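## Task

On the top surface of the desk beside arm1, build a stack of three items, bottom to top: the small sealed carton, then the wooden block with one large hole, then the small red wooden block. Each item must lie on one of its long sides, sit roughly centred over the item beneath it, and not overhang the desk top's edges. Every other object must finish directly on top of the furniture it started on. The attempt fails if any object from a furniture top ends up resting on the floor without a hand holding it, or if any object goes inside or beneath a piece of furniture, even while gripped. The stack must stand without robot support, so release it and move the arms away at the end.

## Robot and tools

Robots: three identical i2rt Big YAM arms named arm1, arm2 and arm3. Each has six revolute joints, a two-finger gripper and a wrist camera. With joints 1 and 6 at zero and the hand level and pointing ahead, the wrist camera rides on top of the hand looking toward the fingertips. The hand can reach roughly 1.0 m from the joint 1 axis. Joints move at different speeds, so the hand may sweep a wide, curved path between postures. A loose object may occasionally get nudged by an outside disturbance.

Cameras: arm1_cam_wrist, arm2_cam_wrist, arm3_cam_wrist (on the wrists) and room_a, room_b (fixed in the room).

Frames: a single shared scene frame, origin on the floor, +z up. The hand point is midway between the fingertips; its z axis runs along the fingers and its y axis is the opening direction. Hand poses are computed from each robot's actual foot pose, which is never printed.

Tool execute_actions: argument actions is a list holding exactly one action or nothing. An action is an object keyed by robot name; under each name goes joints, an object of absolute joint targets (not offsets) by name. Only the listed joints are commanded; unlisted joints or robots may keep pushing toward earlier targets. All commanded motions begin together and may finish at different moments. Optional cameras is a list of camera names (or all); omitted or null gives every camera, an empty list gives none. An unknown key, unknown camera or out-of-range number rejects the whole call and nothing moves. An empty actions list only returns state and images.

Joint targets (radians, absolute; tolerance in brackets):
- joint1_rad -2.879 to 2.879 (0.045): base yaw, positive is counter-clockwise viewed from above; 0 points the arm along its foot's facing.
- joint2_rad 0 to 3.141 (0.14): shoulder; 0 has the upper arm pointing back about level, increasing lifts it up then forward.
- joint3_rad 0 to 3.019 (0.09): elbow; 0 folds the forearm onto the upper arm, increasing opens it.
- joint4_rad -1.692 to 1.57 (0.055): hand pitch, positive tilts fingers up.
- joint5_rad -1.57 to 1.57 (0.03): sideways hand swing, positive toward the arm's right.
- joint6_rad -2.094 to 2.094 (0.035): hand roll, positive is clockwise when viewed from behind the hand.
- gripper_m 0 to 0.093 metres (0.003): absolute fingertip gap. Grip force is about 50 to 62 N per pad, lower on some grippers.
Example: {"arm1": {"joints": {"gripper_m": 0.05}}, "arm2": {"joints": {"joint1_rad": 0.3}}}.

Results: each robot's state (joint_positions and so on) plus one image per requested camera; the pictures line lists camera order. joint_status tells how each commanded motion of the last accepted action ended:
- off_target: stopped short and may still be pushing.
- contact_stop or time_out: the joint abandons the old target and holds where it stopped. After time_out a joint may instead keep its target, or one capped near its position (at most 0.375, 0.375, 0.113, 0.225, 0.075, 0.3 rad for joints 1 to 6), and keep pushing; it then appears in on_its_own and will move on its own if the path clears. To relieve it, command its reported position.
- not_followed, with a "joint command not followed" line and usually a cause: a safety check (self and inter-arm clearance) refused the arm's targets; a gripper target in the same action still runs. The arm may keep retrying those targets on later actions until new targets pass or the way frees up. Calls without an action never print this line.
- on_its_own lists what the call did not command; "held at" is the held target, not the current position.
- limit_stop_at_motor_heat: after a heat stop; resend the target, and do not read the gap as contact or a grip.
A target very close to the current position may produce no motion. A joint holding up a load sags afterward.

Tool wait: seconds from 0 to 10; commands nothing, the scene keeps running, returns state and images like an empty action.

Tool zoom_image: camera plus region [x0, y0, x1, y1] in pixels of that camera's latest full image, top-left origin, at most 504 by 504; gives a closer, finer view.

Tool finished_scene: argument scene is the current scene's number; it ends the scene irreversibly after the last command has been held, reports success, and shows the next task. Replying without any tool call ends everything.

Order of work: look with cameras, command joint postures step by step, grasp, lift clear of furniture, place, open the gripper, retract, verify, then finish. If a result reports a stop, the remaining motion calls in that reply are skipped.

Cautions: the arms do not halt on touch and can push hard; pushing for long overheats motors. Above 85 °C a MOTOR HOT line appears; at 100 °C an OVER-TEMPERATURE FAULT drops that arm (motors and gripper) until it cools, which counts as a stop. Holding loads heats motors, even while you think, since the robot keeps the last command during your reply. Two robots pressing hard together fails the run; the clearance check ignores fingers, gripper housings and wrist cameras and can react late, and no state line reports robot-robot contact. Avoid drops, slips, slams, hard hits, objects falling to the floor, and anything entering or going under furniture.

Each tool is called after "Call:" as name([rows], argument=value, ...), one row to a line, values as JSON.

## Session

Call:
execute_actions(actions=[])

Scene clock: 0.00 s.
Motor temperatures (°C, as the motors report them): arm1=[25 25 28 25 24 26] | arm2=[23 27 28 24 23 23] | arm3=[25 26 25 27 26 23]
arm1.joint_positions: joint1_rad=-0.688 joint2_rad=+0.311 joint3_rad=+1.538 joint4_rad=-1.576 joint5_rad=-0.150 joint6_rad=-0.091 gripper_m=+0.094
arm1.joint_status: not commanded
arm1.hand: x=+0.1258 y=+1.1434 z=+1.3639 quat_wxyz=(-0.551, -0.223, -0.785, +0.176) (m; scene frame)
arm2.joint_positions: joint1_rad=-0.631 joint2_rad=+0.378 joint3_rad=+1.515 joint4_rad=-1.443 joint5_rad=-0.070 joint6_rad=-0.495 gripper_m=+0.094
arm2.joint_status: not commanded
arm2.hand: x=-0.1006 y=+0.0563 z=+1.5304 quat_wxyz=(-0.310, +0.803, -0.063, -0.506) (m; scene frame)
arm3.joint_positions: joint1_rad=+0.071 joint2_rad=+0.447 joint3_rad=+1.508 joint4_rad=-1.391 joint5_rad=+0.152 joint6_rad=+0.374 gripper_m=+0.094
arm3.joint_status: not commanded
arm3.hand: x=-0.1866 y=-1.1439 z=+1.4166 quat_wxyz=(-0.071, -0.797, +0.161, +0.578) (m; scene frame)
pictures: arm1_cam_wrist, arm2_cam_wrist, arm3_cam_wrist, room_a, room_b
Images, in order (width x height): arm1_cam_wrist 504x504, arm2_cam_wrist 504x504, arm3_cam_wrist 504x504, room_a 504x504, room_b 504x504.

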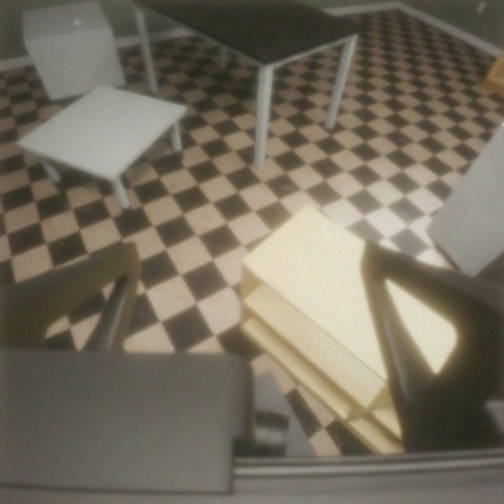

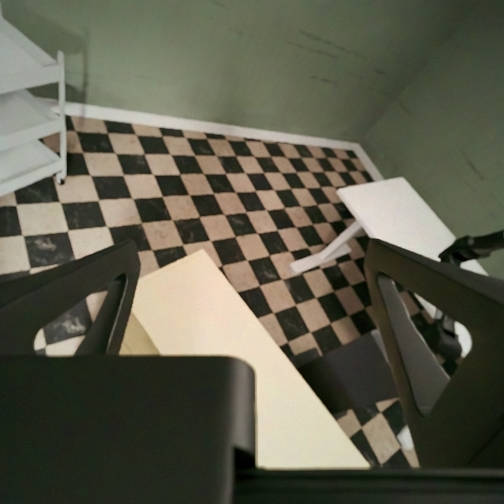

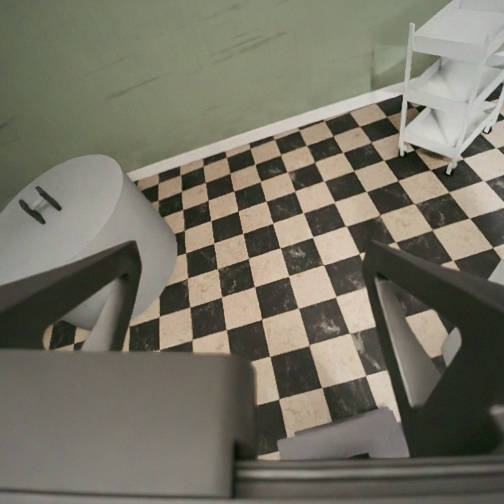

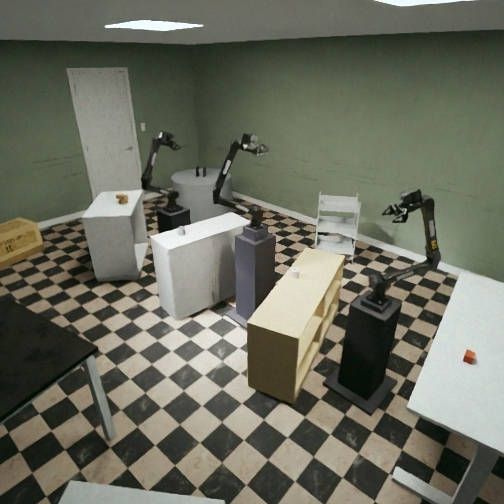

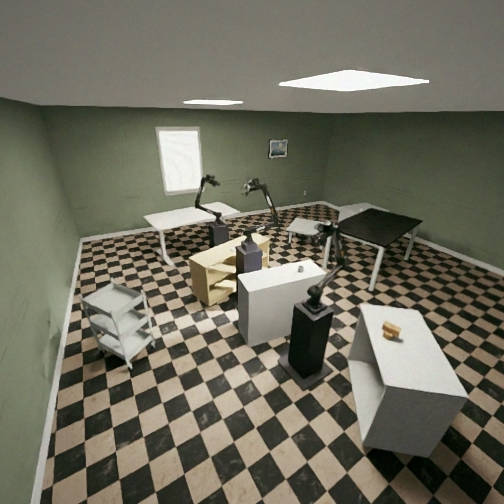

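Call:
zoom_image(camera="room_b", region=[340,290,460,400])

Call:
zoom_image(camera="room_a", region=[70,150,270,290])

Call:
zoom_image(camera="room_a", region=[240,230,504,420])

Region (340, 290, 460, 400) of room_b's 504x504 image, scaled by 4.200, with more detail than that image has; it fills the top 462 rows of this view, and the rest is white.

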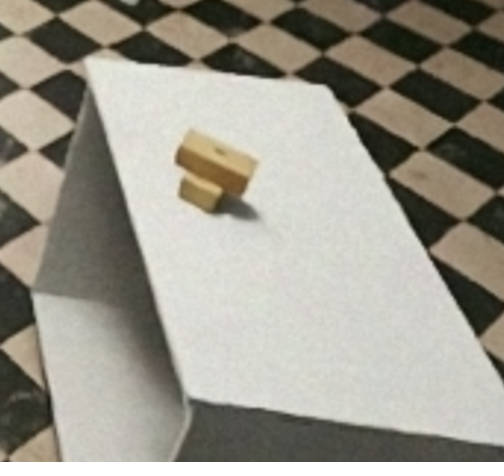

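Region (70, 150, 270, 290) of room_a's 504x504 image, scaled by 2.520, with more detail than that image has; it fills the top 353 rows of this view, and the rest is white.

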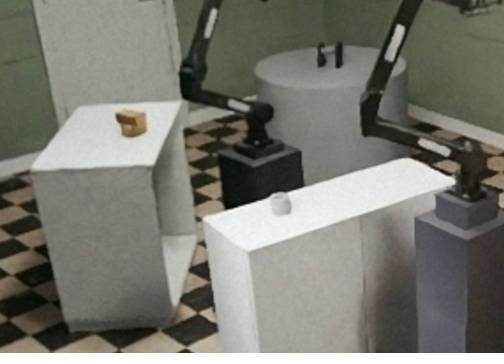

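Region (240, 230, 504, 420) of room_a's 504x504 image, scaled by 1.909, with more detail than that image has; it fills the top 363 rows of this view, and the rest is white.

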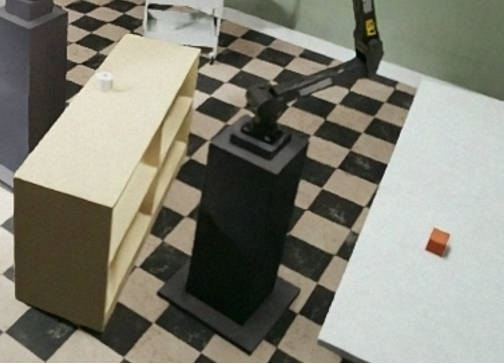

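Call:
execute_actions([
  {"arm1":{"joints":{"joint1_rad":1.3,"joint2_rad":1.77,"joint3_rad":1.77,"joint4_rad":-1.52,"joint5_rad":0,"joint6_rad":0,"gripper_m":0.093}},"arm2":{"joints":{"joint1_rad":1.6,"joint2_rad":1.86,"joint3_rad":1.51,"joint4_rad":-1.16,"joint5_rad":0,"joint6_rad":0,"gripper_m":0.093}},"arm3":{"joints":{"joint1_rad":1.6,"joint2_rad":1.77,"joint3_rad":1.81,"joint4_rad":-1.565,"joint5_rad":0,"joint6_rad":0,"gripper_m":0.093}}},
])

Scene clock: 4.10 s.
Motor temperatures (°C, as the motors report them): arm1=[25 26 29 25 24 26] | arm2=[23 27 29 24 23 23] | arm3=[25 27 26 27 26 23]
arm1.joint_positions: joint1_rad=+1.307 joint2_rad=+1.796 joint3_rad=+1.747 joint4_rad=-1.512 joint5_rad=-0.002 joint6_rad=-0.007 gripper_m=+0.093
arm1.joint_status: all done
arm1.hand: x=+0.2587 y=+1.6800 z=+0.9975 quat_wxyz=(-0.007, +0.587, -0.809, -0.001) (m; scene frame)
arm2.joint_positions: joint1_rad=+1.609 joint2_rad=+1.876 joint3_rad=+1.515 joint4_rad=-1.161 joint5_rad=-0.001 joint6_rad=-0.014 gripper_m=+0.093
arm2.joint_status: all done
arm2.hand: x=-0.0455 y=-0.5613 z=+1.0139 quat_wxyz=(+0.015, +0.713, +0.700, -0.018) (m; scene frame)
arm3.joint_positions: joint1_rad=+1.603 joint2_rad=+1.774 joint3_rad=+1.782 joint4_rad=-1.556 joint5_rad=-0.001 joint6_rad=+0.012 gripper_m=+0.093
arm3.joint_status: all done
arm3.hand: x=-0.0325 y=-1.7117 z=+1.0524 quat_wxyz=(-0.009, -0.695, -0.719, +0.007) (m; scene frame)
pictures: arm1_cam_wrist, arm2_cam_wrist, arm3_cam_wrist, room_a, room_b
Images, in order (width x height): arm1_cam_wrist 504x504, arm2_cam_wrist 504x504, arm3_cam_wrist 504x504, room_a 504x504, room_b 504x504.

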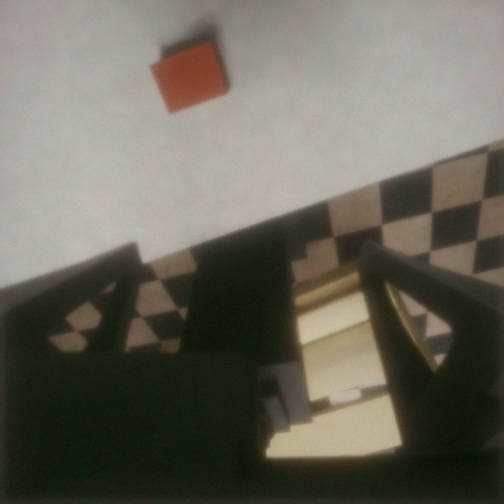

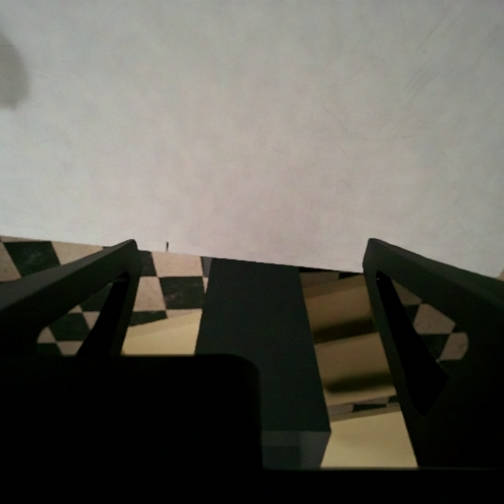

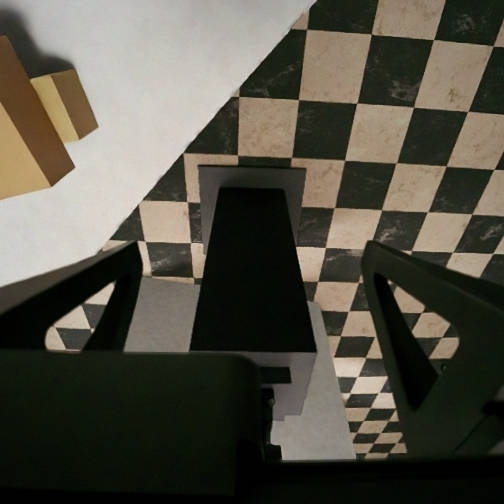

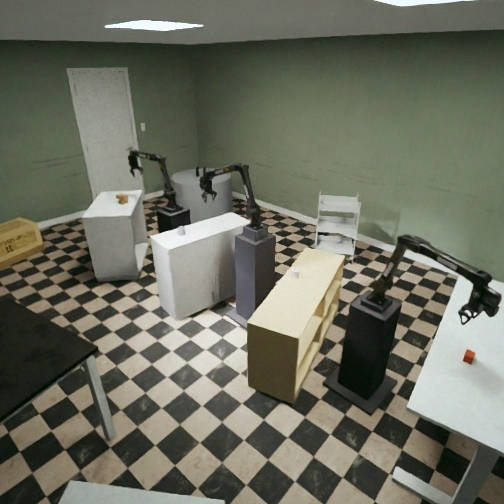

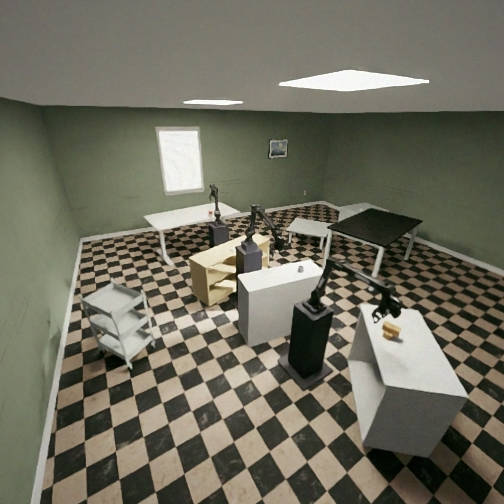

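Call:
execute_actions([
  {"arm2":{"joints":{"joint1_rad":-1.5}},"arm3":{"joints":{"joint1_rad":1.91,"joint2_rad":1.91,"joint3_rad":1.97,"joint4_rad":-1.58}}},
], cameras=["arm2_cam_wrist","arm3_cam_wrist","room_b"])

Scene clock: 8.40 s.
Motor temperatures (°C, as the motors report them): arm1=[25 27 30 25 24 26] | arm2=[23 28 30 24 23 23] | arm3=[25 28 28 27 26 23]
arm1.joint_positions: joint1_rad=+1.307 joint2_rad=+1.796 joint3_rad=+1.747 joint4_rad=-1.512 joint5_rad=-0.002 joint6_rad=-0.007 gripper_m=+0.093
arm1.joint_status: not commanded
arm1.hand: x=+0.2587 y=+1.6800 z=+0.9975 quat_wxyz=(-0.007, +0.587, -0.809, -0.001) (m; scene frame)
arm2.joint_positions: joint1_rad=-1.509 joint2_rad=+1.876 joint3_rad=+1.515 joint4_rad=-1.161 joint5_rad=+0.000 joint6_rad=-0.012 gripper_m=+0.093
arm2.joint_status: all done
arm2.hand: x=-0.0213 y=+0.5774 z=+1.0151 quat_wxyz=(-0.016, +0.708, -0.706, -0.019) (m; scene frame)
arm3.joint_positions: joint1_rad=+1.905 joint2_rad=+1.906 joint3_rad=+1.932 joint4_rad=-1.575 joint5_rad=-0.002 joint6_rad=+0.011 gripper_m=+0.093
arm3.joint_status: all done
arm3.hand: x=+0.1461 y=-1.7220 z=+1.0378 quat_wxyz=(-0.010, -0.579, -0.815, +0.006) (m; scene frame)
pictures: arm2_cam_wrist, arm3_cam_wrist, room_b
Images, in order (width x height): arm2_cam_wrist 504x504, arm3_cam_wrist 504x504, room_b 504x504.

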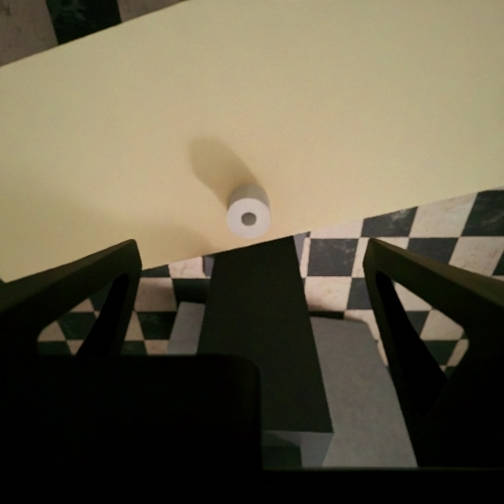

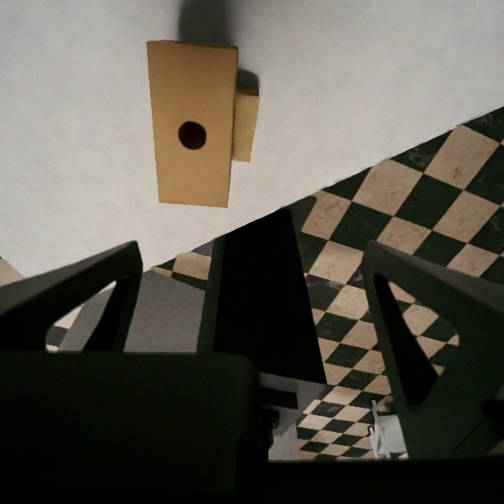

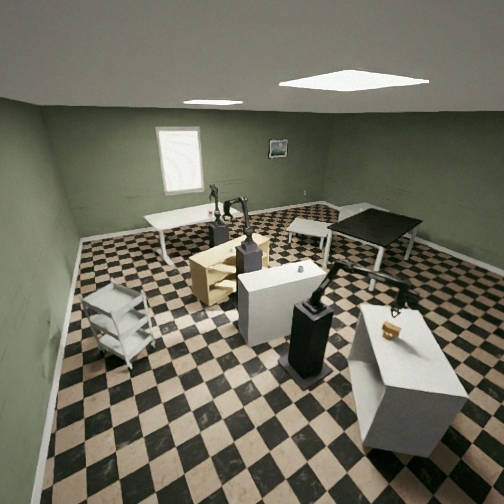

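Call:
execute_actions([
  {"arm2":{"joints":{"joint2_rad":2.31,"joint3_rad":1.53,"joint4_rad":-0.74}},"arm3":{"joints":{"joint1_rad":1.98,"joint2_rad":1.97,"joint3_rad":1.875,"joint4_rad":-1.45,"joint6_rad":0.18}}},
], cameras=["arm2_cam_wrist","arm3_cam_wrist"])

Scene clock: 11.90 s.
Motor temperatures (°C, as the motors report them): arm1=[25 28 31 25 24 26] | arm2=[23 28 30 24 23 23] | arm3=[25 28 29 27 26 23]
arm1.joint_positions: joint1_rad=+1.307 joint2_rad=+1.796 joint3_rad=+1.747 joint4_rad=-1.512 joint5_rad=-0.002 joint6_rad=-0.007 gripper_m=+0.093
arm1.joint_status: not commanded
arm1.hand: x=+0.2587 y=+1.6800 z=+0.9975 quat_wxyz=(-0.007, +0.587, -0.809, -0.001) (m; scene frame)
arm2.joint_positions: joint1_rad=-1.509 joint2_rad=+2.312 joint3_rad=+1.515 joint4_rad=-0.753 joint5_rad=+0.000 joint6_rad=-0.012 gripper_m=+0.093
arm2.joint_status: all done
arm2.hand: x=-0.0219 y=+0.6074 z=+0.7693 quat_wxyz=(-0.006, +0.708, -0.706, -0.009) (m; scene frame)
arm3.joint_positions: joint1_rad=+1.989 joint2_rad=+1.964 joint3_rad=+1.869 joint4_rad=-1.461 joint5_rad=-0.001 joint6_rad=+0.166 gripper_m=+0.093
arm3.joint_status: all done
arm3.hand: x=+0.1988 y=-1.7173 z=+0.9803 quat_wxyz=(-0.008, -0.607, -0.794, +0.003) (m; scene frame)
pictures: arm2_cam_wrist, arm3_cam_wrist
Images, in order (width x height): arm2_cam_wrist 504x504, arm3_cam_wrist 504x504.

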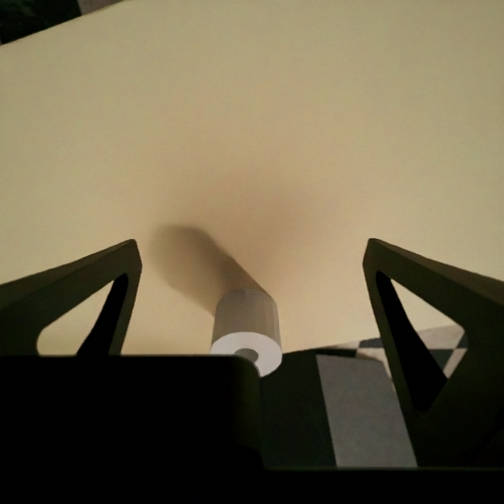

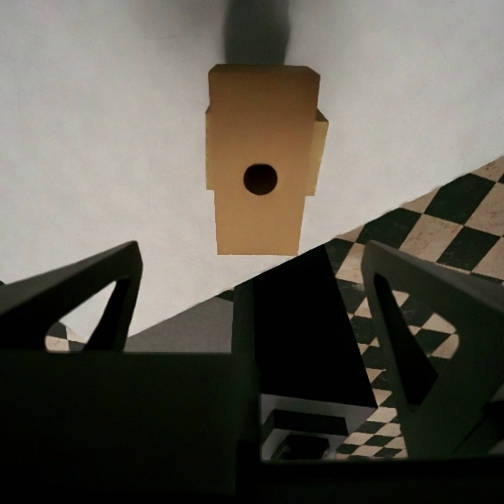

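Call:
zoom_image(camera="arm3_cam_wrist", region=[180,50,380,270])

Region (180, 50, 380, 270) of arm3_cam_wrist's 504x504 image, scaled by 2.291, with more detail than that image has; it fills the left 458 columns of this view, and the rest is white.

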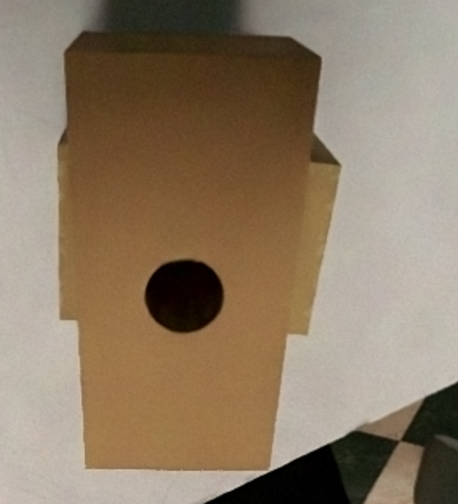

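Call:
execute_actions([
  {"arm2":{"joints":{"joint2_rad":1.86,"joint3_rad":1.51,"joint4_rad":-1.16}},"arm3":{"joints":{"joint2_rad":2.03,"joint3_rad":1.712,"joint4_rad":-1.232}}},
], cameras=["arm3_cam_wrist","room_b"])

Call:
zoom_image(camera="room_b", region=[360,290,430,360])

Scene clock: 15.37 s.
Motor temperatures (°C, as the motors report them): arm1=[25 28 32 25 24 26] | arm2=[23 29 31 24 23 23] | arm3=[25 29 29 27 26 23]
arm1.joint_positions: joint1_rad=+1.307 joint2_rad=+1.796 joint3_rad=+1.747 joint4_rad=-1.512 joint5_rad=-0.002 joint6_rad=-0.007 gripper_m=+0.093
arm1.joint_status: not commanded
arm1.hand: x=+0.2587 y=+1.6800 z=+0.9975 quat_wxyz=(-0.007, +0.587, -0.809, -0.001) (m; scene frame)
arm2.joint_positions: joint1_rad=-1.509 joint2_rad=+1.868 joint3_rad=+1.505 joint4_rad=-1.148 joint5_rad=+0.000 joint6_rad=-0.012 gripper_m=+0.093
arm2.joint_status: all done
arm2.hand: x=-0.0213 y=+0.5774 z=+1.0165 quat_wxyz=(-0.020, +0.708, -0.706, -0.023) (m; scene frame)
arm3.joint_positions: joint1_rad=+1.989 joint2_rad=+2.033 joint3_rad=+1.702 joint4_rad=-1.242 joint5_rad=-0.001 joint6_rad=+0.166 gripper_m=+0.093
arm3.joint_status: all done
arm3.hand: x=+0.1984 y=-1.7162 z=+0.8773 quat_wxyz=(+0.000, -0.608, -0.794, -0.001) (m; scene frame)
pictures: arm3_cam_wrist, room_b
Images, in order (width x height): arm3_cam_wrist 504x504, room_b 504x504.

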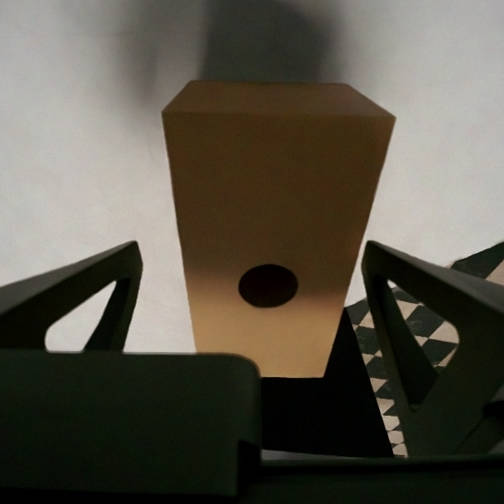

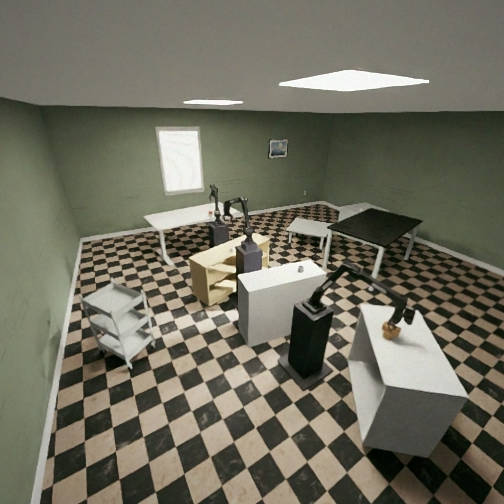

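Region (360, 290, 430, 360) of room_b's 504x504 image, scaled by 7.200, with more detail than that image has.

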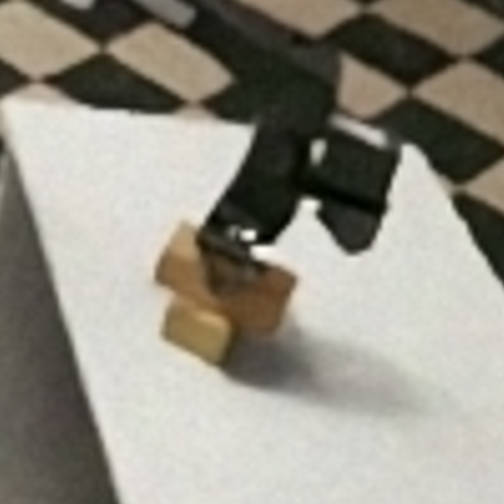

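Call:
execute_actions([
  {"arm2":{"joints":{"joint1_rad":-0.25}},"arm3":{"joints":{"gripper_m":0.035}}},
], cameras=["arm3_cam_wrist"])

Scene clock: 17.33 s.
Motor temperatures (°C, as the motors report them): arm1=[25 28 32 25 24 26] | arm2=[23 29 31 24 23 23] | arm3=[25 29 29 27 26 23]
arm1.joint_positions: joint1_rad=+1.307 joint2_rad=+1.796 joint3_rad=+1.747 joint4_rad=-1.512 joint5_rad=-0.002 joint6_rad=-0.007 gripper_m=+0.093
arm1.joint_status: not commanded
arm1.hand: x=+0.2587 y=+1.6800 z=+0.9975 quat_wxyz=(-0.007, +0.587, -0.809, -0.001) (m; scene frame)
arm2.joint_positions: joint1_rad=-0.241 joint2_rad=+1.868 joint3_rad=+1.505 joint4_rad=-1.148 joint5_rad=-0.001 joint6_rad=-0.011 gripper_m=+0.093
arm2.joint_status: all done
arm2.hand: x=-0.5687 y=+0.1829 z=+1.0181 quat_wxyz=(-0.005, +0.988, -0.150, -0.032) (m; scene frame)
arm3.joint_positions: joint1_rad=+1.988 joint2_rad=+2.033 joint3_rad=+1.702 joint4_rad=-1.241 joint5_rad=+0.000 joint6_rad=+0.167 gripper_m=+0.059
arm3.joint_status: gripper_m off_target (ended at +0.059, target +0.035)
arm3.hand: x=+0.1979 y=-1.7168 z=+0.8773 quat_wxyz=(+0.000, -0.608, -0.794, +0.000) (m; scene frame)
pictures: arm3_cam_wrist
Images, in order (width x height): arm3_cam_wrist 504x504.

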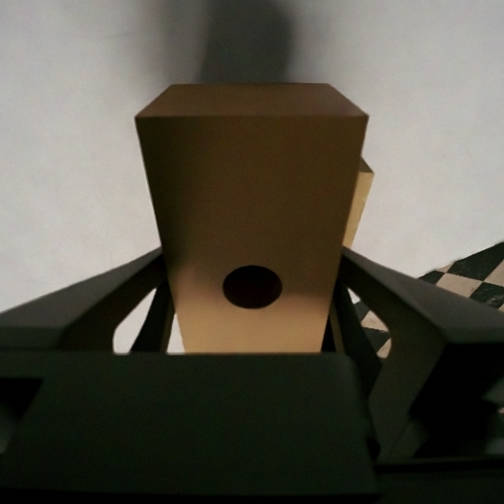

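Call:
execute_actions([
  {"arm3":{"joints":{"joint2_rad":1.765,"joint3_rad":1.625,"joint4_rad":-1.405,"gripper_m":0.035}}},
], cameras=["arm3_cam_wrist"])

Call:
execute_actions([
  {"arm3":{"joints":{"joint1_rad":-1.61,"joint6_rad":0.0,"gripper_m":0.035}}},
], cameras=["arm3_cam_wrist","room_a"])

Scene clock: 19.40 s.
Motor temperatures (°C, as the motors report them): arm1=[25 28 32 25 24 26] | arm2=[23 29 31 24 23 23] | arm3=[25 29 29 27 26 23]
arm1.joint_positions: joint1_rad=+1.307 joint2_rad=+1.796 joint3_rad=+1.747 joint4_rad=-1.512 joint5_rad=-0.002 joint6_rad=-0.007 gripper_m=+0.093
arm1.joint_status: not commanded
arm1.hand: x=+0.2587 y=+1.6800 z=+0.9975 quat_wxyz=(-0.007, +0.587, -0.809, -0.001) (m; scene frame)
arm2.joint_positions: joint1_rad=-0.241 joint2_rad=+1.868 joint3_rad=+1.505 joint4_rad=-1.148 joint5_rad=-0.001 joint6_rad=-0.011 gripper_m=+0.093
arm2.joint_status: not commanded
arm2.hand: x=-0.5687 y=+0.1829 z=+1.0181 quat_wxyz=(-0.005, +0.988, -0.150, -0.032) (m; scene frame)
arm3.joint_positions: joint1_rad=+1.988 joint2_rad=+1.762 joint3_rad=+1.600 joint4_rad=-1.397 joint5_rad=+0.000 joint6_rad=+0.167 gripper_m=+0.059
arm3.joint_status: gripper_m off_target (ended at +0.059, target +0.035); the others done
arm3.hand: x=+0.1676 y=-1.6511 z=+0.9896 quat_wxyz=(-0.006, -0.608, -0.794, +0.003) (m; scene frame)
pictures: arm3_cam_wrist
Images, in order (width x height): arm3_cam_wrist 504x504.

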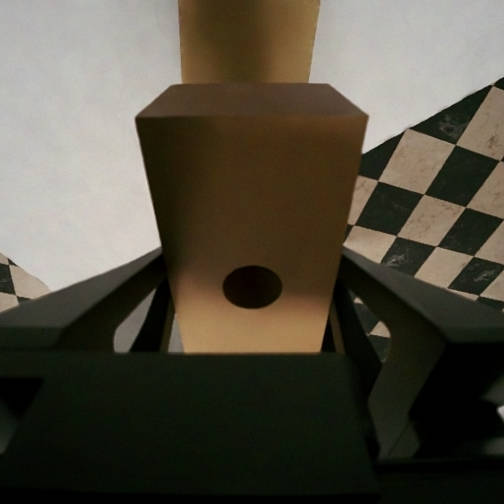

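Scene clock: 22.33 s.
Motor temperatures (°C, as the motors report them): arm1=[25 29 33 25 24 26] | arm2=[23 29 32 24 23 23] | arm3=[25 30 30 27 26 23]
arm1.joint_positions: joint1_rad=+1.307 joint2_rad=+1.796 joint3_rad=+1.747 joint4_rad=-1.512 joint5_rad=-0.002 joint6_rad=-0.007 gripper_m=+0.093
arm1.joint_status: not commanded
arm1.hand: x=+0.2587 y=+1.6800 z=+0.9975 quat_wxyz=(-0.007, +0.587, -0.809, -0.001) (m; scene frame)
arm2.joint_positions: joint1_rad=-0.241 joint2_rad=+1.868 joint3_rad=+1.505 joint4_rad=-1.148 joint5_rad=-0.001 joint6_rad=-0.011 gripper_m=+0.093
arm2.joint_status: not commanded
arm2.hand: x=-0.5687 y=+0.1829 z=+1.0181 quat_wxyz=(-0.005, +0.988, -0.150, -0.032) (m; scene frame)
arm3.joint_positions: joint1_rad=-1.620 joint2_rad=+1.776 joint3_rad=+1.600 joint4_rad=-1.397 joint5_rad=+0.002 joint6_rad=+0.013 gripper_m=+0.059
arm3.joint_status: gripper_m off_target (ended at +0.059, target +0.035); the others done
arm3.hand: x=-0.0368 y=-0.6194 z=+0.9814 quat_wxyz=(+0.000, -0.689, +0.724, -0.003) (m; scene frame)
pictures: arm3_cam_wrist, room_a
Images, in order (width x height): arm3_cam_wrist 504x504, room_a 504x504.

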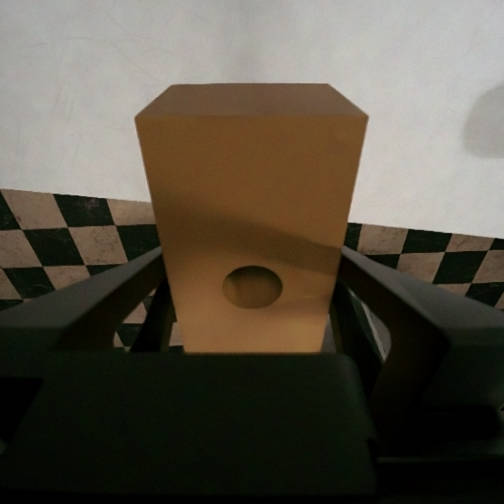

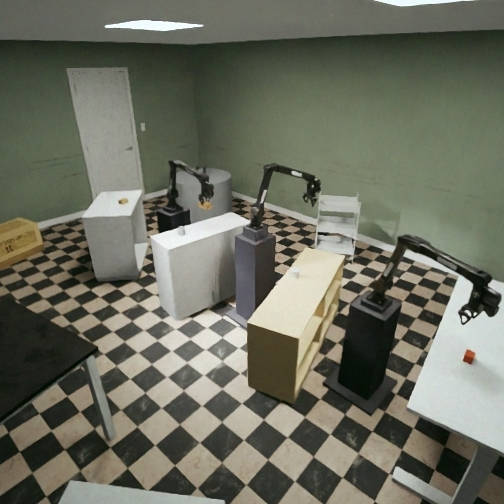

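Call:
execute_actions([
  {"arm3":{"joints":{"joint2_rad":2.015,"joint3_rad":1.535,"joint4_rad":-1.055,"gripper_m":0.035}}},
], cameras=["arm3_cam_wrist","room_a"])

Call:
zoom_image(camera="room_a", region=[170,170,260,260])

Scene clock: 24.23 s.
Motor temperatures (°C, as the motors report them): arm1=[25 29 33 25 24 26] | arm2=[23 29 32 24 23 23] | arm3=[25 30 30 27 26 23]
arm1.joint_positions: joint1_rad=+1.307 joint2_rad=+1.796 joint3_rad=+1.747 joint4_rad=-1.512 joint5_rad=-0.002 joint6_rad=-0.007 gripper_m=+0.093
arm1.joint_status: not commanded
arm1.hand: x=+0.2587 y=+1.6800 z=+0.9975 quat_wxyz=(-0.007, +0.587, -0.809, -0.001) (m; scene frame)
arm2.joint_positions: joint1_rad=-0.241 joint2_rad=+1.868 joint3_rad=+1.505 joint4_rad=-1.148 joint5_rad=-0.001 joint6_rad=-0.011 gripper_m=+0.093
arm2.joint_status: not commanded
arm2.hand: x=-0.5687 y=+0.1829 z=+1.0181 quat_wxyz=(-0.005, +0.988, -0.150, -0.032) (m; scene frame)
arm3.joint_positions: joint1_rad=-1.619 joint2_rad=+2.041 joint3_rad=+1.522 joint4_rad=-1.068 joint5_rad=+0.002 joint6_rad=+0.012 gripper_m=+0.059
arm3.joint_status: gripper_m off_target (ended at +0.059, target +0.035); the others done
arm3.hand: x=-0.0355 y=-0.5790 z=+0.8090 quat_wxyz=(-0.005, -0.690, +0.724, -0.007) (m; scene frame)
pictures: arm3_cam_wrist, room_a
Images, in order (width x height): arm3_cam_wrist 504x504, room_a 504x504.

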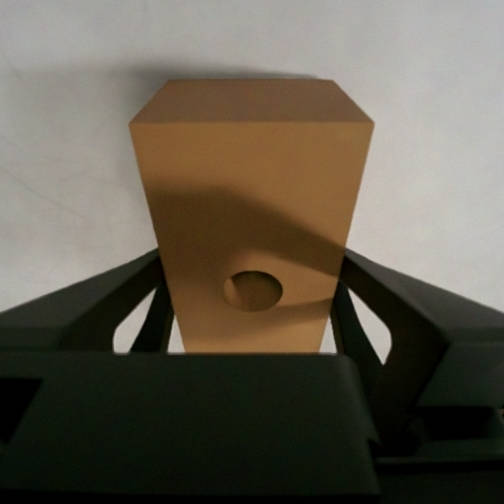

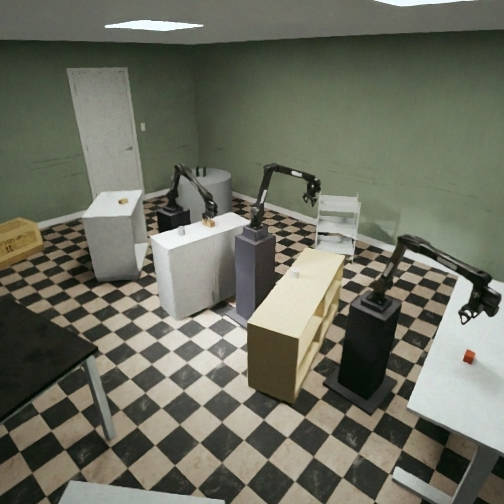

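Region (170, 170, 260, 260) of room_a's 504x504 image, scaled by 5.600, with more detail than that image has.

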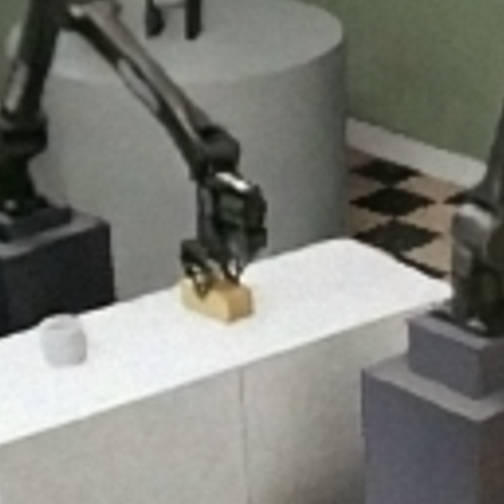

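Call:
execute_actions([
  {"arm3":{"joints":{"joint2_rad":2.041,"gripper_m":0.093}}},
], cameras=["arm3_cam_wrist"])

Call:
execute_actions([
  {"arm3":{"joints":{"joint2_rad":1.765,"joint3_rad":1.625,"joint4_rad":-1.405}}},
], cameras=["arm3_cam_wrist"])

Scene clock: 25.23 s.
Motor temperatures (°C, as the motors report them): arm1=[25 29 33 25 24 26] | arm2=[23 29 32 24 23 23] | arm3=[25 30 30 27 26 23]
arm1.joint_positions: joint1_rad=+1.307 joint2_rad=+1.796 joint3_rad=+1.747 joint4_rad=-1.512 joint5_rad=-0.002 joint6_rad=-0.007 gripper_m=+0.093
arm1.joint_status: not commanded
arm1.hand: x=+0.2587 y=+1.6800 z=+0.9975 quat_wxyz=(-0.007, +0.587, -0.809, -0.001) (m; scene frame)
arm2.joint_positions: joint1_rad=-0.241 joint2_rad=+1.868 joint3_rad=+1.505 joint4_rad=-1.148 joint5_rad=-0.001 joint6_rad=-0.011 gripper_m=+0.093
arm2.joint_status: not commanded
arm2.hand: x=-0.5687 y=+0.1829 z=+1.0181 quat_wxyz=(-0.005, +0.988, -0.150, -0.032) (m; scene frame)
arm3.joint_positions: joint1_rad=-1.619 joint2_rad=+2.041 joint3_rad=+1.522 joint4_rad=-1.066 joint5_rad=+0.002 joint6_rad=+0.012 gripper_m=+0.093
arm3.joint_status: all done
arm3.hand: x=-0.0354 y=-0.5783 z=+0.8090 quat_wxyz=(-0.004, -0.690, +0.724, -0.006) (m; scene frame)
pictures: arm3_cam_wrist
Images, in order (width x height): arm3_cam_wrist 504x504.

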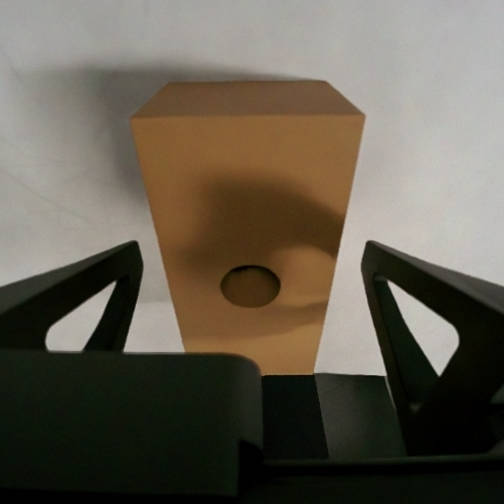

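Scene clock: 26.67 s.
Motor temperatures (°C, as the motors report them): arm1=[25 29 33 25 24 26] | arm2=[23 30 32 24 23 23] | arm3=[25 30 30 27 26 23]
arm1.joint_positions: joint1_rad=+1.307 joint2_rad=+1.796 joint3_rad=+1.747 joint4_rad=-1.512 joint5_rad=-0.002 joint6_rad=-0.007 gripper_m=+0.093
arm1.joint_status: not commanded
arm1.hand: x=+0.2587 y=+1.6800 z=+0.9975 quat_wxyz=(-0.007, +0.587, -0.809, -0.001) (m; scene frame)
arm2.joint_positions: joint1_rad=-0.241 joint2_rad=+1.868 joint3_rad=+1.505 joint4_rad=-1.148 joint5_rad=-0.001 joint6_rad=-0.011 gripper_m=+0.093
arm2.joint_status: not commanded
arm2.hand: x=-0.5687 y=+0.1829 z=+1.0181 quat_wxyz=(-0.005, +0.988, -0.150, -0.032) (m; scene frame)
arm3.joint_positions: joint1_rad=-1.619 joint2_rad=+1.755 joint3_rad=+1.615 joint4_rad=-1.396 joint5_rad=+0.002 joint6_rad=+0.012 gripper_m=+0.093
arm3.joint_status: all done
arm3.hand: x=-0.0370 y=-0.6155 z=+0.9980 quat_wxyz=(+0.013, -0.690, +0.724, +0.011) (m; scene frame)
pictures: arm3_cam_wrist
Images, in order (width x height): arm3_cam_wrist 504x504.

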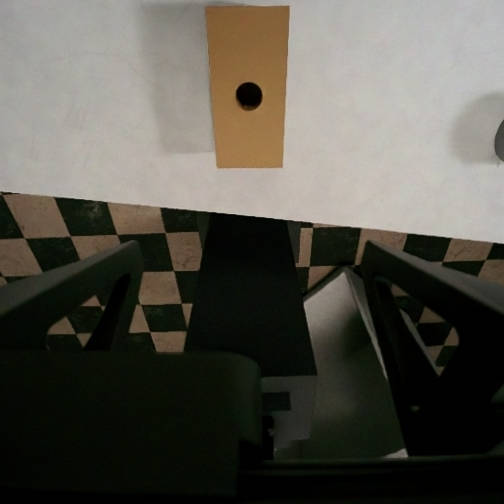

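Call:
execute_actions([
  {"arm2":{"joints":{"joint1_rad":1.618,"joint6_rad":0.03}},"arm3":{"joints":{"joint1_rad":1.968,"joint6_rad":-1.35}}},
], cameras=[])

Call:
execute_actions([
  {"arm2":{"joints":{"joint2_rad":2.06,"joint3_rad":1.53,"joint4_rad":-0.985}},"arm3":{"joints":{"joint2_rad":1.965,"joint3_rad":1.78,"joint4_rad":-1.345}}},
], cameras=["arm2_cam_wrist","arm3_cam_wrist","room_a"])

Scene clock: 31.37 s.
Motor temperatures (°C, as the motors report them): arm1=[25 29 34 25 24 26] | arm2=[23 30 33 24 23 23] | arm3=[25 30 30 27 26 23]
arm1.joint_positions: joint1_rad=+1.307 joint2_rad=+1.796 joint3_rad=+1.747 joint4_rad=-1.512 joint5_rad=-0.002 joint6_rad=-0.007 gripper_m=+0.093
arm1.joint_status: not commanded
arm1.hand: x=+0.2587 y=+1.6800 z=+0.9975 quat_wxyz=(-0.007, +0.587, -0.809, -0.001) (m; scene frame)
arm2.joint_positions: joint1_rad=+1.626 joint2_rad=+1.868 joint3_rad=+1.505 joint4_rad=-1.148 joint5_rad=+0.000 joint6_rad=+0.017 gripper_m=+0.093
arm2.joint_status: all done
arm2.hand: x=-0.0359 y=-0.5616 z=+1.0152 quat_wxyz=(+0.020, +0.718, +0.695, -0.022) (m; scene frame)
arm3.joint_positions: joint1_rad=+1.978 joint2_rad=+1.759 joint3_rad=+1.615 joint4_rad=-1.396 joint5_rad=-0.001 joint6_rad=-1.337 gripper_m=+0.093
arm3.joint_status: all done
arm3.hand: x=+0.1646 y=-1.6576 z=+0.9969 quat_wxyz=(-0.006, +0.093, -0.996, +0.015) (m; scene frame)
pictures: none
No camera images: the call's "cameras" was empty. Leave "cameras" out to get every camera's image.

Scene clock: 32.63 s.
Motor temperatures (°C, as the motors report them): arm1=[25 29 34 25 24 26] | arm2=[23 30 33 24 23 23] | arm3=[25 30 30 27 26 23]
arm1.joint_positions: joint1_rad=+1.307 joint2_rad=+1.796 joint3_rad=+1.747 joint4_rad=-1.512 joint5_rad=-0.002 joint6_rad=-0.007 gripper_m=+0.093
arm1.joint_status: not commanded
arm1.hand: x=+0.2587 y=+1.6800 z=+0.9975 quat_wxyz=(-0.007, +0.587, -0.809, -0.001) (m; scene frame)
arm2.joint_positions: joint1_rad=+1.626 joint2_rad=+2.069 joint3_rad=+1.505 joint4_rad=-1.000 joint5_rad=+0.000 joint6_rad=+0.017 gripper_m=+0.093
arm2.joint_status: all done
arm2.hand: x=-0.0365 y=-0.5790 z=+0.9040 quat_wxyz=(+0.001, +0.719, +0.695, -0.004) (m; scene frame)
arm3.joint_positions: joint1_rad=+1.978 joint2_rad=+1.970 joint3_rad=+1.749 joint4_rad=-1.350 joint5_rad=-0.001 joint6_rad=-1.337 gripper_m=+0.093
arm3.joint_status: all done
arm3.hand: x=+0.1889 y=-1.7119 z=+0.9313 quat_wxyz=(-0.001, +0.093, -0.996, +0.000) (m; scene frame)
pictures: arm2_cam_wrist, arm3_cam_wrist, room_a
Images, in order (width x height): arm2_cam_wrist 504x504, arm3_cam_wrist 504x504, room_a 504x504.

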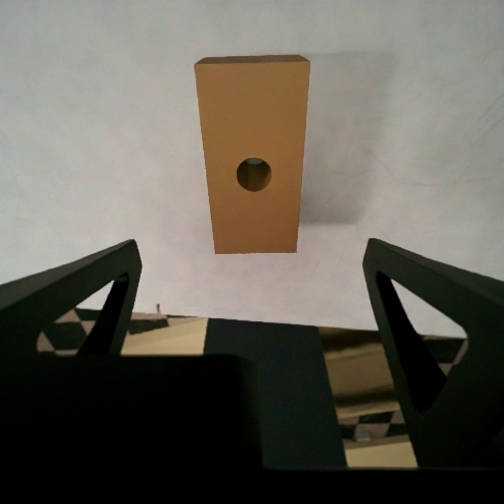

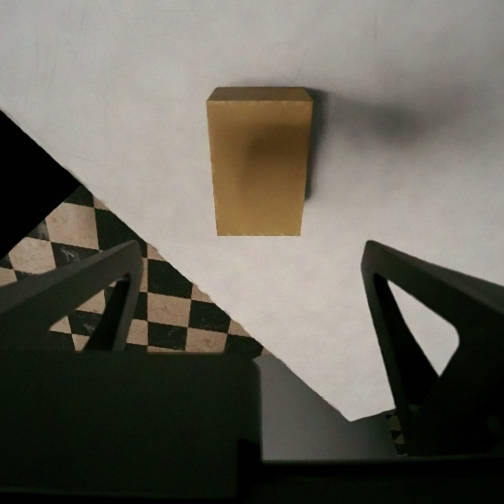

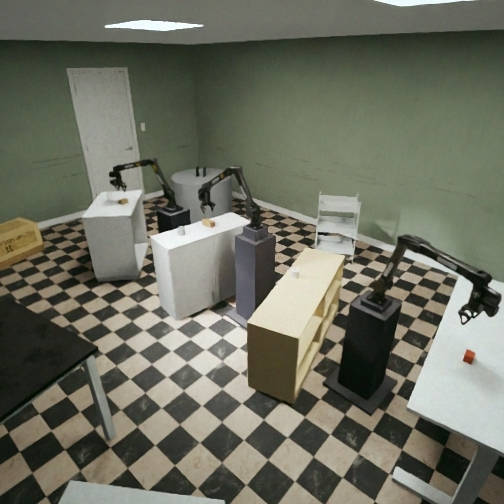

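Call:
execute_actions([
  {"arm2":{"joints":{"joint2_rad":2.218,"joint3_rad":1.485,"joint4_rad":-0.815}},"arm3":{"joints":{"joint2_rad":2.058,"joint3_rad":1.63,"joint4_rad":-1.116}}},
], cameras=["arm2_cam_wrist","arm3_cam_wrist"])

Scene clock: 34.53 s.
Motor temperatures (°C, as the motors report them): arm1=[25 29 34 25 24 26] | arm2=[23 30 33 24 23 23] | arm3=[25 30 30 27 26 23]
arm1.joint_positions: joint1_rad=+1.307 joint2_rad=+1.796 joint3_rad=+1.747 joint4_rad=-1.512 joint5_rad=-0.002 joint6_rad=-0.007 gripper_m=+0.093
arm1.joint_status: not commanded
arm1.hand: x=+0.2587 y=+1.6800 z=+0.9975 quat_wxyz=(-0.007, +0.587, -0.809, -0.001) (m; scene frame)
arm2.joint_positions: joint1_rad=+1.626 joint2_rad=+2.232 joint3_rad=+1.480 joint4_rad=-0.829 joint5_rad=+0.000 joint6_rad=+0.017 gripper_m=+0.093
arm2.joint_status: all done
arm2.hand: x=-0.0369 y=-0.5762 z=+0.8042 quat_wxyz=(-0.005, +0.719, +0.695, +0.003) (m; scene frame)
arm3.joint_positions: joint1_rad=+1.978 joint2_rad=+2.065 joint3_rad=+1.619 joint4_rad=-1.126 joint5_rad=-0.001 joint6_rad=-1.337 gripper_m=+0.093
arm3.joint_status: all done
arm3.hand: x=+0.1896 y=-1.7130 z=+0.8291 quat_wxyz=(-0.001, +0.093, -0.996, +0.000) (m; scene frame)
pictures: arm2_cam_wrist, arm3_cam_wrist
Images, in order (width x height): arm2_cam_wrist 504x504, arm3_cam_wrist 504x504.

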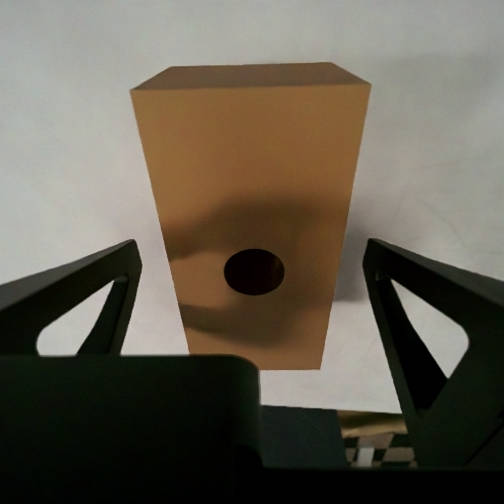

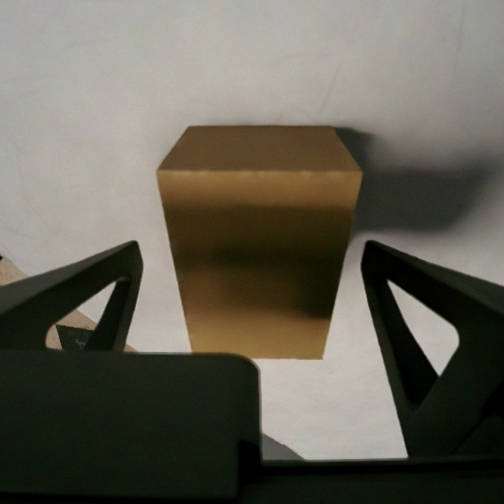

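Call:
execute_actions([
  {"arm2":{"joints":{"gripper_m":0.035}},"arm3":{"joints":{"gripper_m":0.035}}},
], cameras=["arm2_cam_wrist","arm3_cam_wrist"])

Scene clock: 35.43 s.
Motor temperatures (°C, as the motors report them): arm1=[25 29 34 25 24 26] | arm2=[23 30 33 24 23 23] | arm3=[25 30 30 27 26 23]
arm1.joint_positions: joint1_rad=+1.307 joint2_rad=+1.796 joint3_rad=+1.747 joint4_rad=-1.512 joint5_rad=-0.002 joint6_rad=-0.007 gripper_m=+0.093
arm1.joint_status: not commanded
arm1.hand: x=+0.2587 y=+1.6800 z=+0.9975 quat_wxyz=(-0.007, +0.587, -0.809, -0.001) (m; scene frame)
arm2.joint_positions: joint1_rad=+1.626 joint2_rad=+2.232 joint3_rad=+1.480 joint4_rad=-0.828 joint5_rad=+0.001 joint6_rad=+0.019 gripper_m=+0.059
arm2.joint_status: gripper_m off_target (ended at +0.059, target +0.035)
arm2.hand: x=-0.0372 y=-0.5764 z=+0.8042 quat_wxyz=(-0.005, +0.719, +0.695, +0.002) (m; scene frame)
arm3.joint_positions: joint1_rad=+1.978 joint2_rad=+2.065 joint3_rad=+1.619 joint4_rad=-1.125 joint5_rad=-0.001 joint6_rad=-1.337 gripper_m=+0.059
arm3.joint_status: gripper_m off_target (ended at +0.059, target +0.035)
arm3.hand: x=+0.1896 y=-1.7132 z=+0.8291 quat_wxyz=(-0.001, +0.093, -0.996, +0.000) (m; scene frame)
pictures: arm2_cam_wrist, arm3_cam_wrist
Images, in order (width x height): arm2_cam_wrist 504x504, arm3_cam_wrist 504x504.

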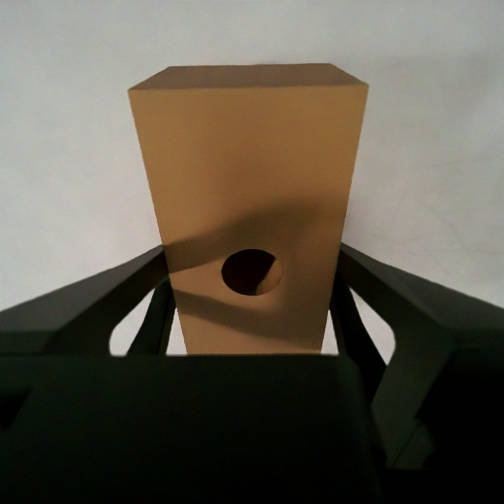

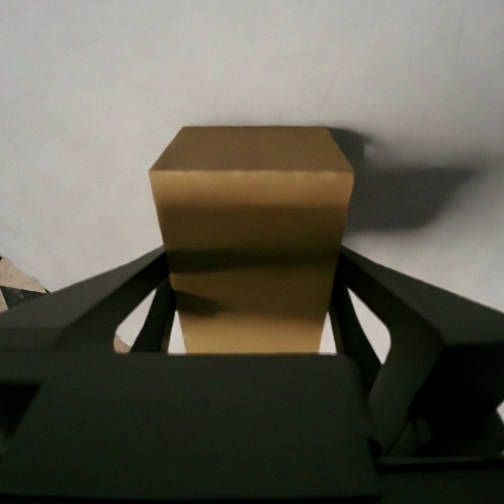

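Call:
execute_actions([
  {"arm2":{"joints":{"joint2_rad":1.87,"joint3_rad":1.54,"joint4_rad":-1.17,"gripper_m":0.035}},"arm3":{"joints":{"joint2_rad":1.765,"joint3_rad":1.63,"joint4_rad":-1.405,"gripper_m":0.035}}},
], cameras=[])

Call:
execute_actions([
  {"arm2":{"joints":{"joint1_rad":-1.482,"gripper_m":0.035}},"arm3":{"joints":{"joint1_rad":-1.61,"joint6_rad":0.0,"gripper_m":0.035}}},
], cameras=["arm2_cam_wrist","arm3_cam_wrist","room_a"])

Scene clock: 37.93 s.
Motor temperatures (°C, as the motors report them): arm1=[25 30 34 25 24 26] | arm2=[23 30 33 24 23 23] | arm3=[25 31 30 27 26 23]
arm1.joint_positions: joint1_rad=+1.307 joint2_rad=+1.796 joint3_rad=+1.747 joint4_rad=-1.512 joint5_rad=-0.002 joint6_rad=-0.007 gripper_m=+0.093
arm1.joint_status: not commanded
arm1.hand: x=+0.2587 y=+1.6800 z=+0.9975 quat_wxyz=(-0.007, +0.587, -0.809, -0.001) (m; scene frame)
arm2.joint_positions: joint1_rad=+1.626 joint2_rad=+1.892 joint3_rad=+1.505 joint4_rad=-1.159 joint5_rad=+0.001 joint6_rad=+0.019 gripper_m=+0.059
arm2.joint_status: gripper_m off_target (ended at +0.059, target +0.035); the others done
arm2.hand: x=-0.0362 y=-0.5577 z=+1.0018 quat_wxyz=(+0.007, +0.719, +0.695, -0.010) (m; scene frame)
arm3.joint_positions: joint1_rad=+1.978 joint2_rad=+1.762 joint3_rad=+1.613 joint4_rad=-1.398 joint5_rad=-0.001 joint6_rad=-1.337 gripper_m=+0.059
arm3.joint_status: gripper_m off_target (ended at +0.059, target +0.035); the others done
arm3.hand: x=+0.1642 y=-1.6568 z=+0.9948 quat_wxyz=(-0.005, +0.093, -0.996, +0.012) (m; scene frame)
pictures: none
No camera images: the call's "cameras" was empty. Leave "cameras" out to get every camera's image.

Scene clock: 40.80 s.
Motor temperatures (°C, as the motors report them): arm1=[25 30 35 25 24 26] | arm2=[23 31 34 24 23 23] | arm3=[25 31 30 27 26 23]
arm1.joint_positions: joint1_rad=+1.307 joint2_rad=+1.796 joint3_rad=+1.747 joint4_rad=-1.512 joint5_rad=-0.002 joint6_rad=-0.007 gripper_m=+0.093
arm1.joint_status: not commanded
arm1.hand: x=+0.2587 y=+1.6800 z=+0.9975 quat_wxyz=(-0.007, +0.587, -0.809, -0.001) (m; scene frame)
arm2.joint_positions: joint1_rad=-1.489 joint2_rad=+1.892 joint3_rad=+1.505 joint4_rad=-1.159 joint5_rad=+0.003 joint6_rad=+0.019 gripper_m=+0.059
arm2.joint_status: gripper_m off_target (ended at +0.059, target +0.035); the others done
arm2.hand: x=-0.0318 y=+0.5736 z=+1.0031 quat_wxyz=(-0.009, +0.704, -0.710, -0.009) (m; scene frame)
arm3.joint_positions: joint1_rad=-1.620 joint2_rad=+1.765 joint3_rad=+1.613 joint4_rad=-1.398 joint5_rad=+0.002 joint6_rad=-0.012 gripper_m=+0.059
arm3.joint_status: gripper_m off_target (ended at +0.059, target +0.035); the others done
arm3.hand: x=-0.0366 y=-0.6160 z=+0.9921 quat_wxyz=(+0.008, -0.698, +0.716, +0.006) (m; scene frame)
pictures: arm2_cam_wrist, arm3_cam_wrist, room_a
Images, in order (width x height): arm2_cam_wrist 504x504, arm3_cam_wrist 504x504, room_a 504x504.

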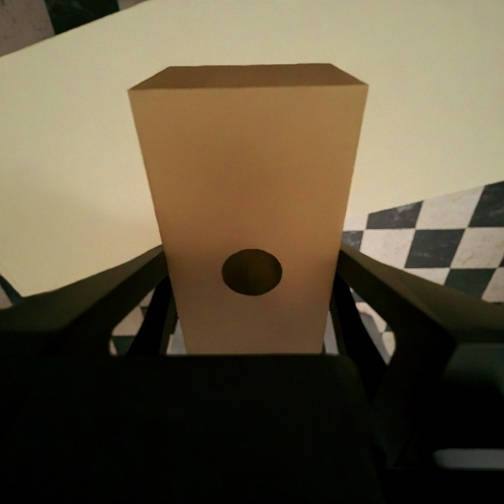

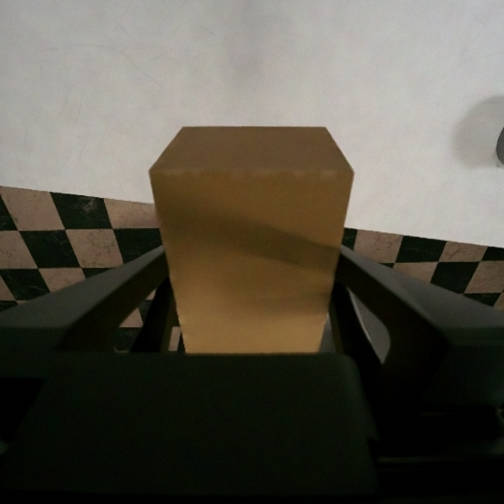

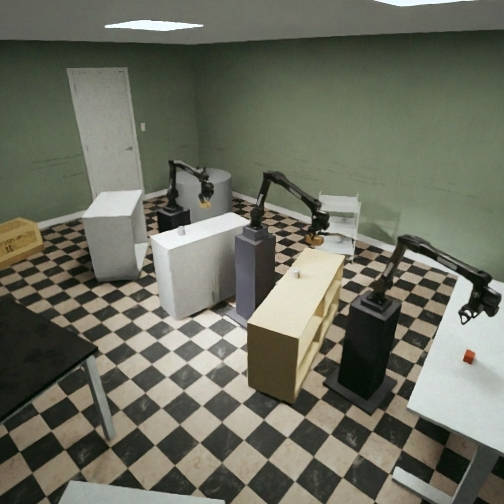

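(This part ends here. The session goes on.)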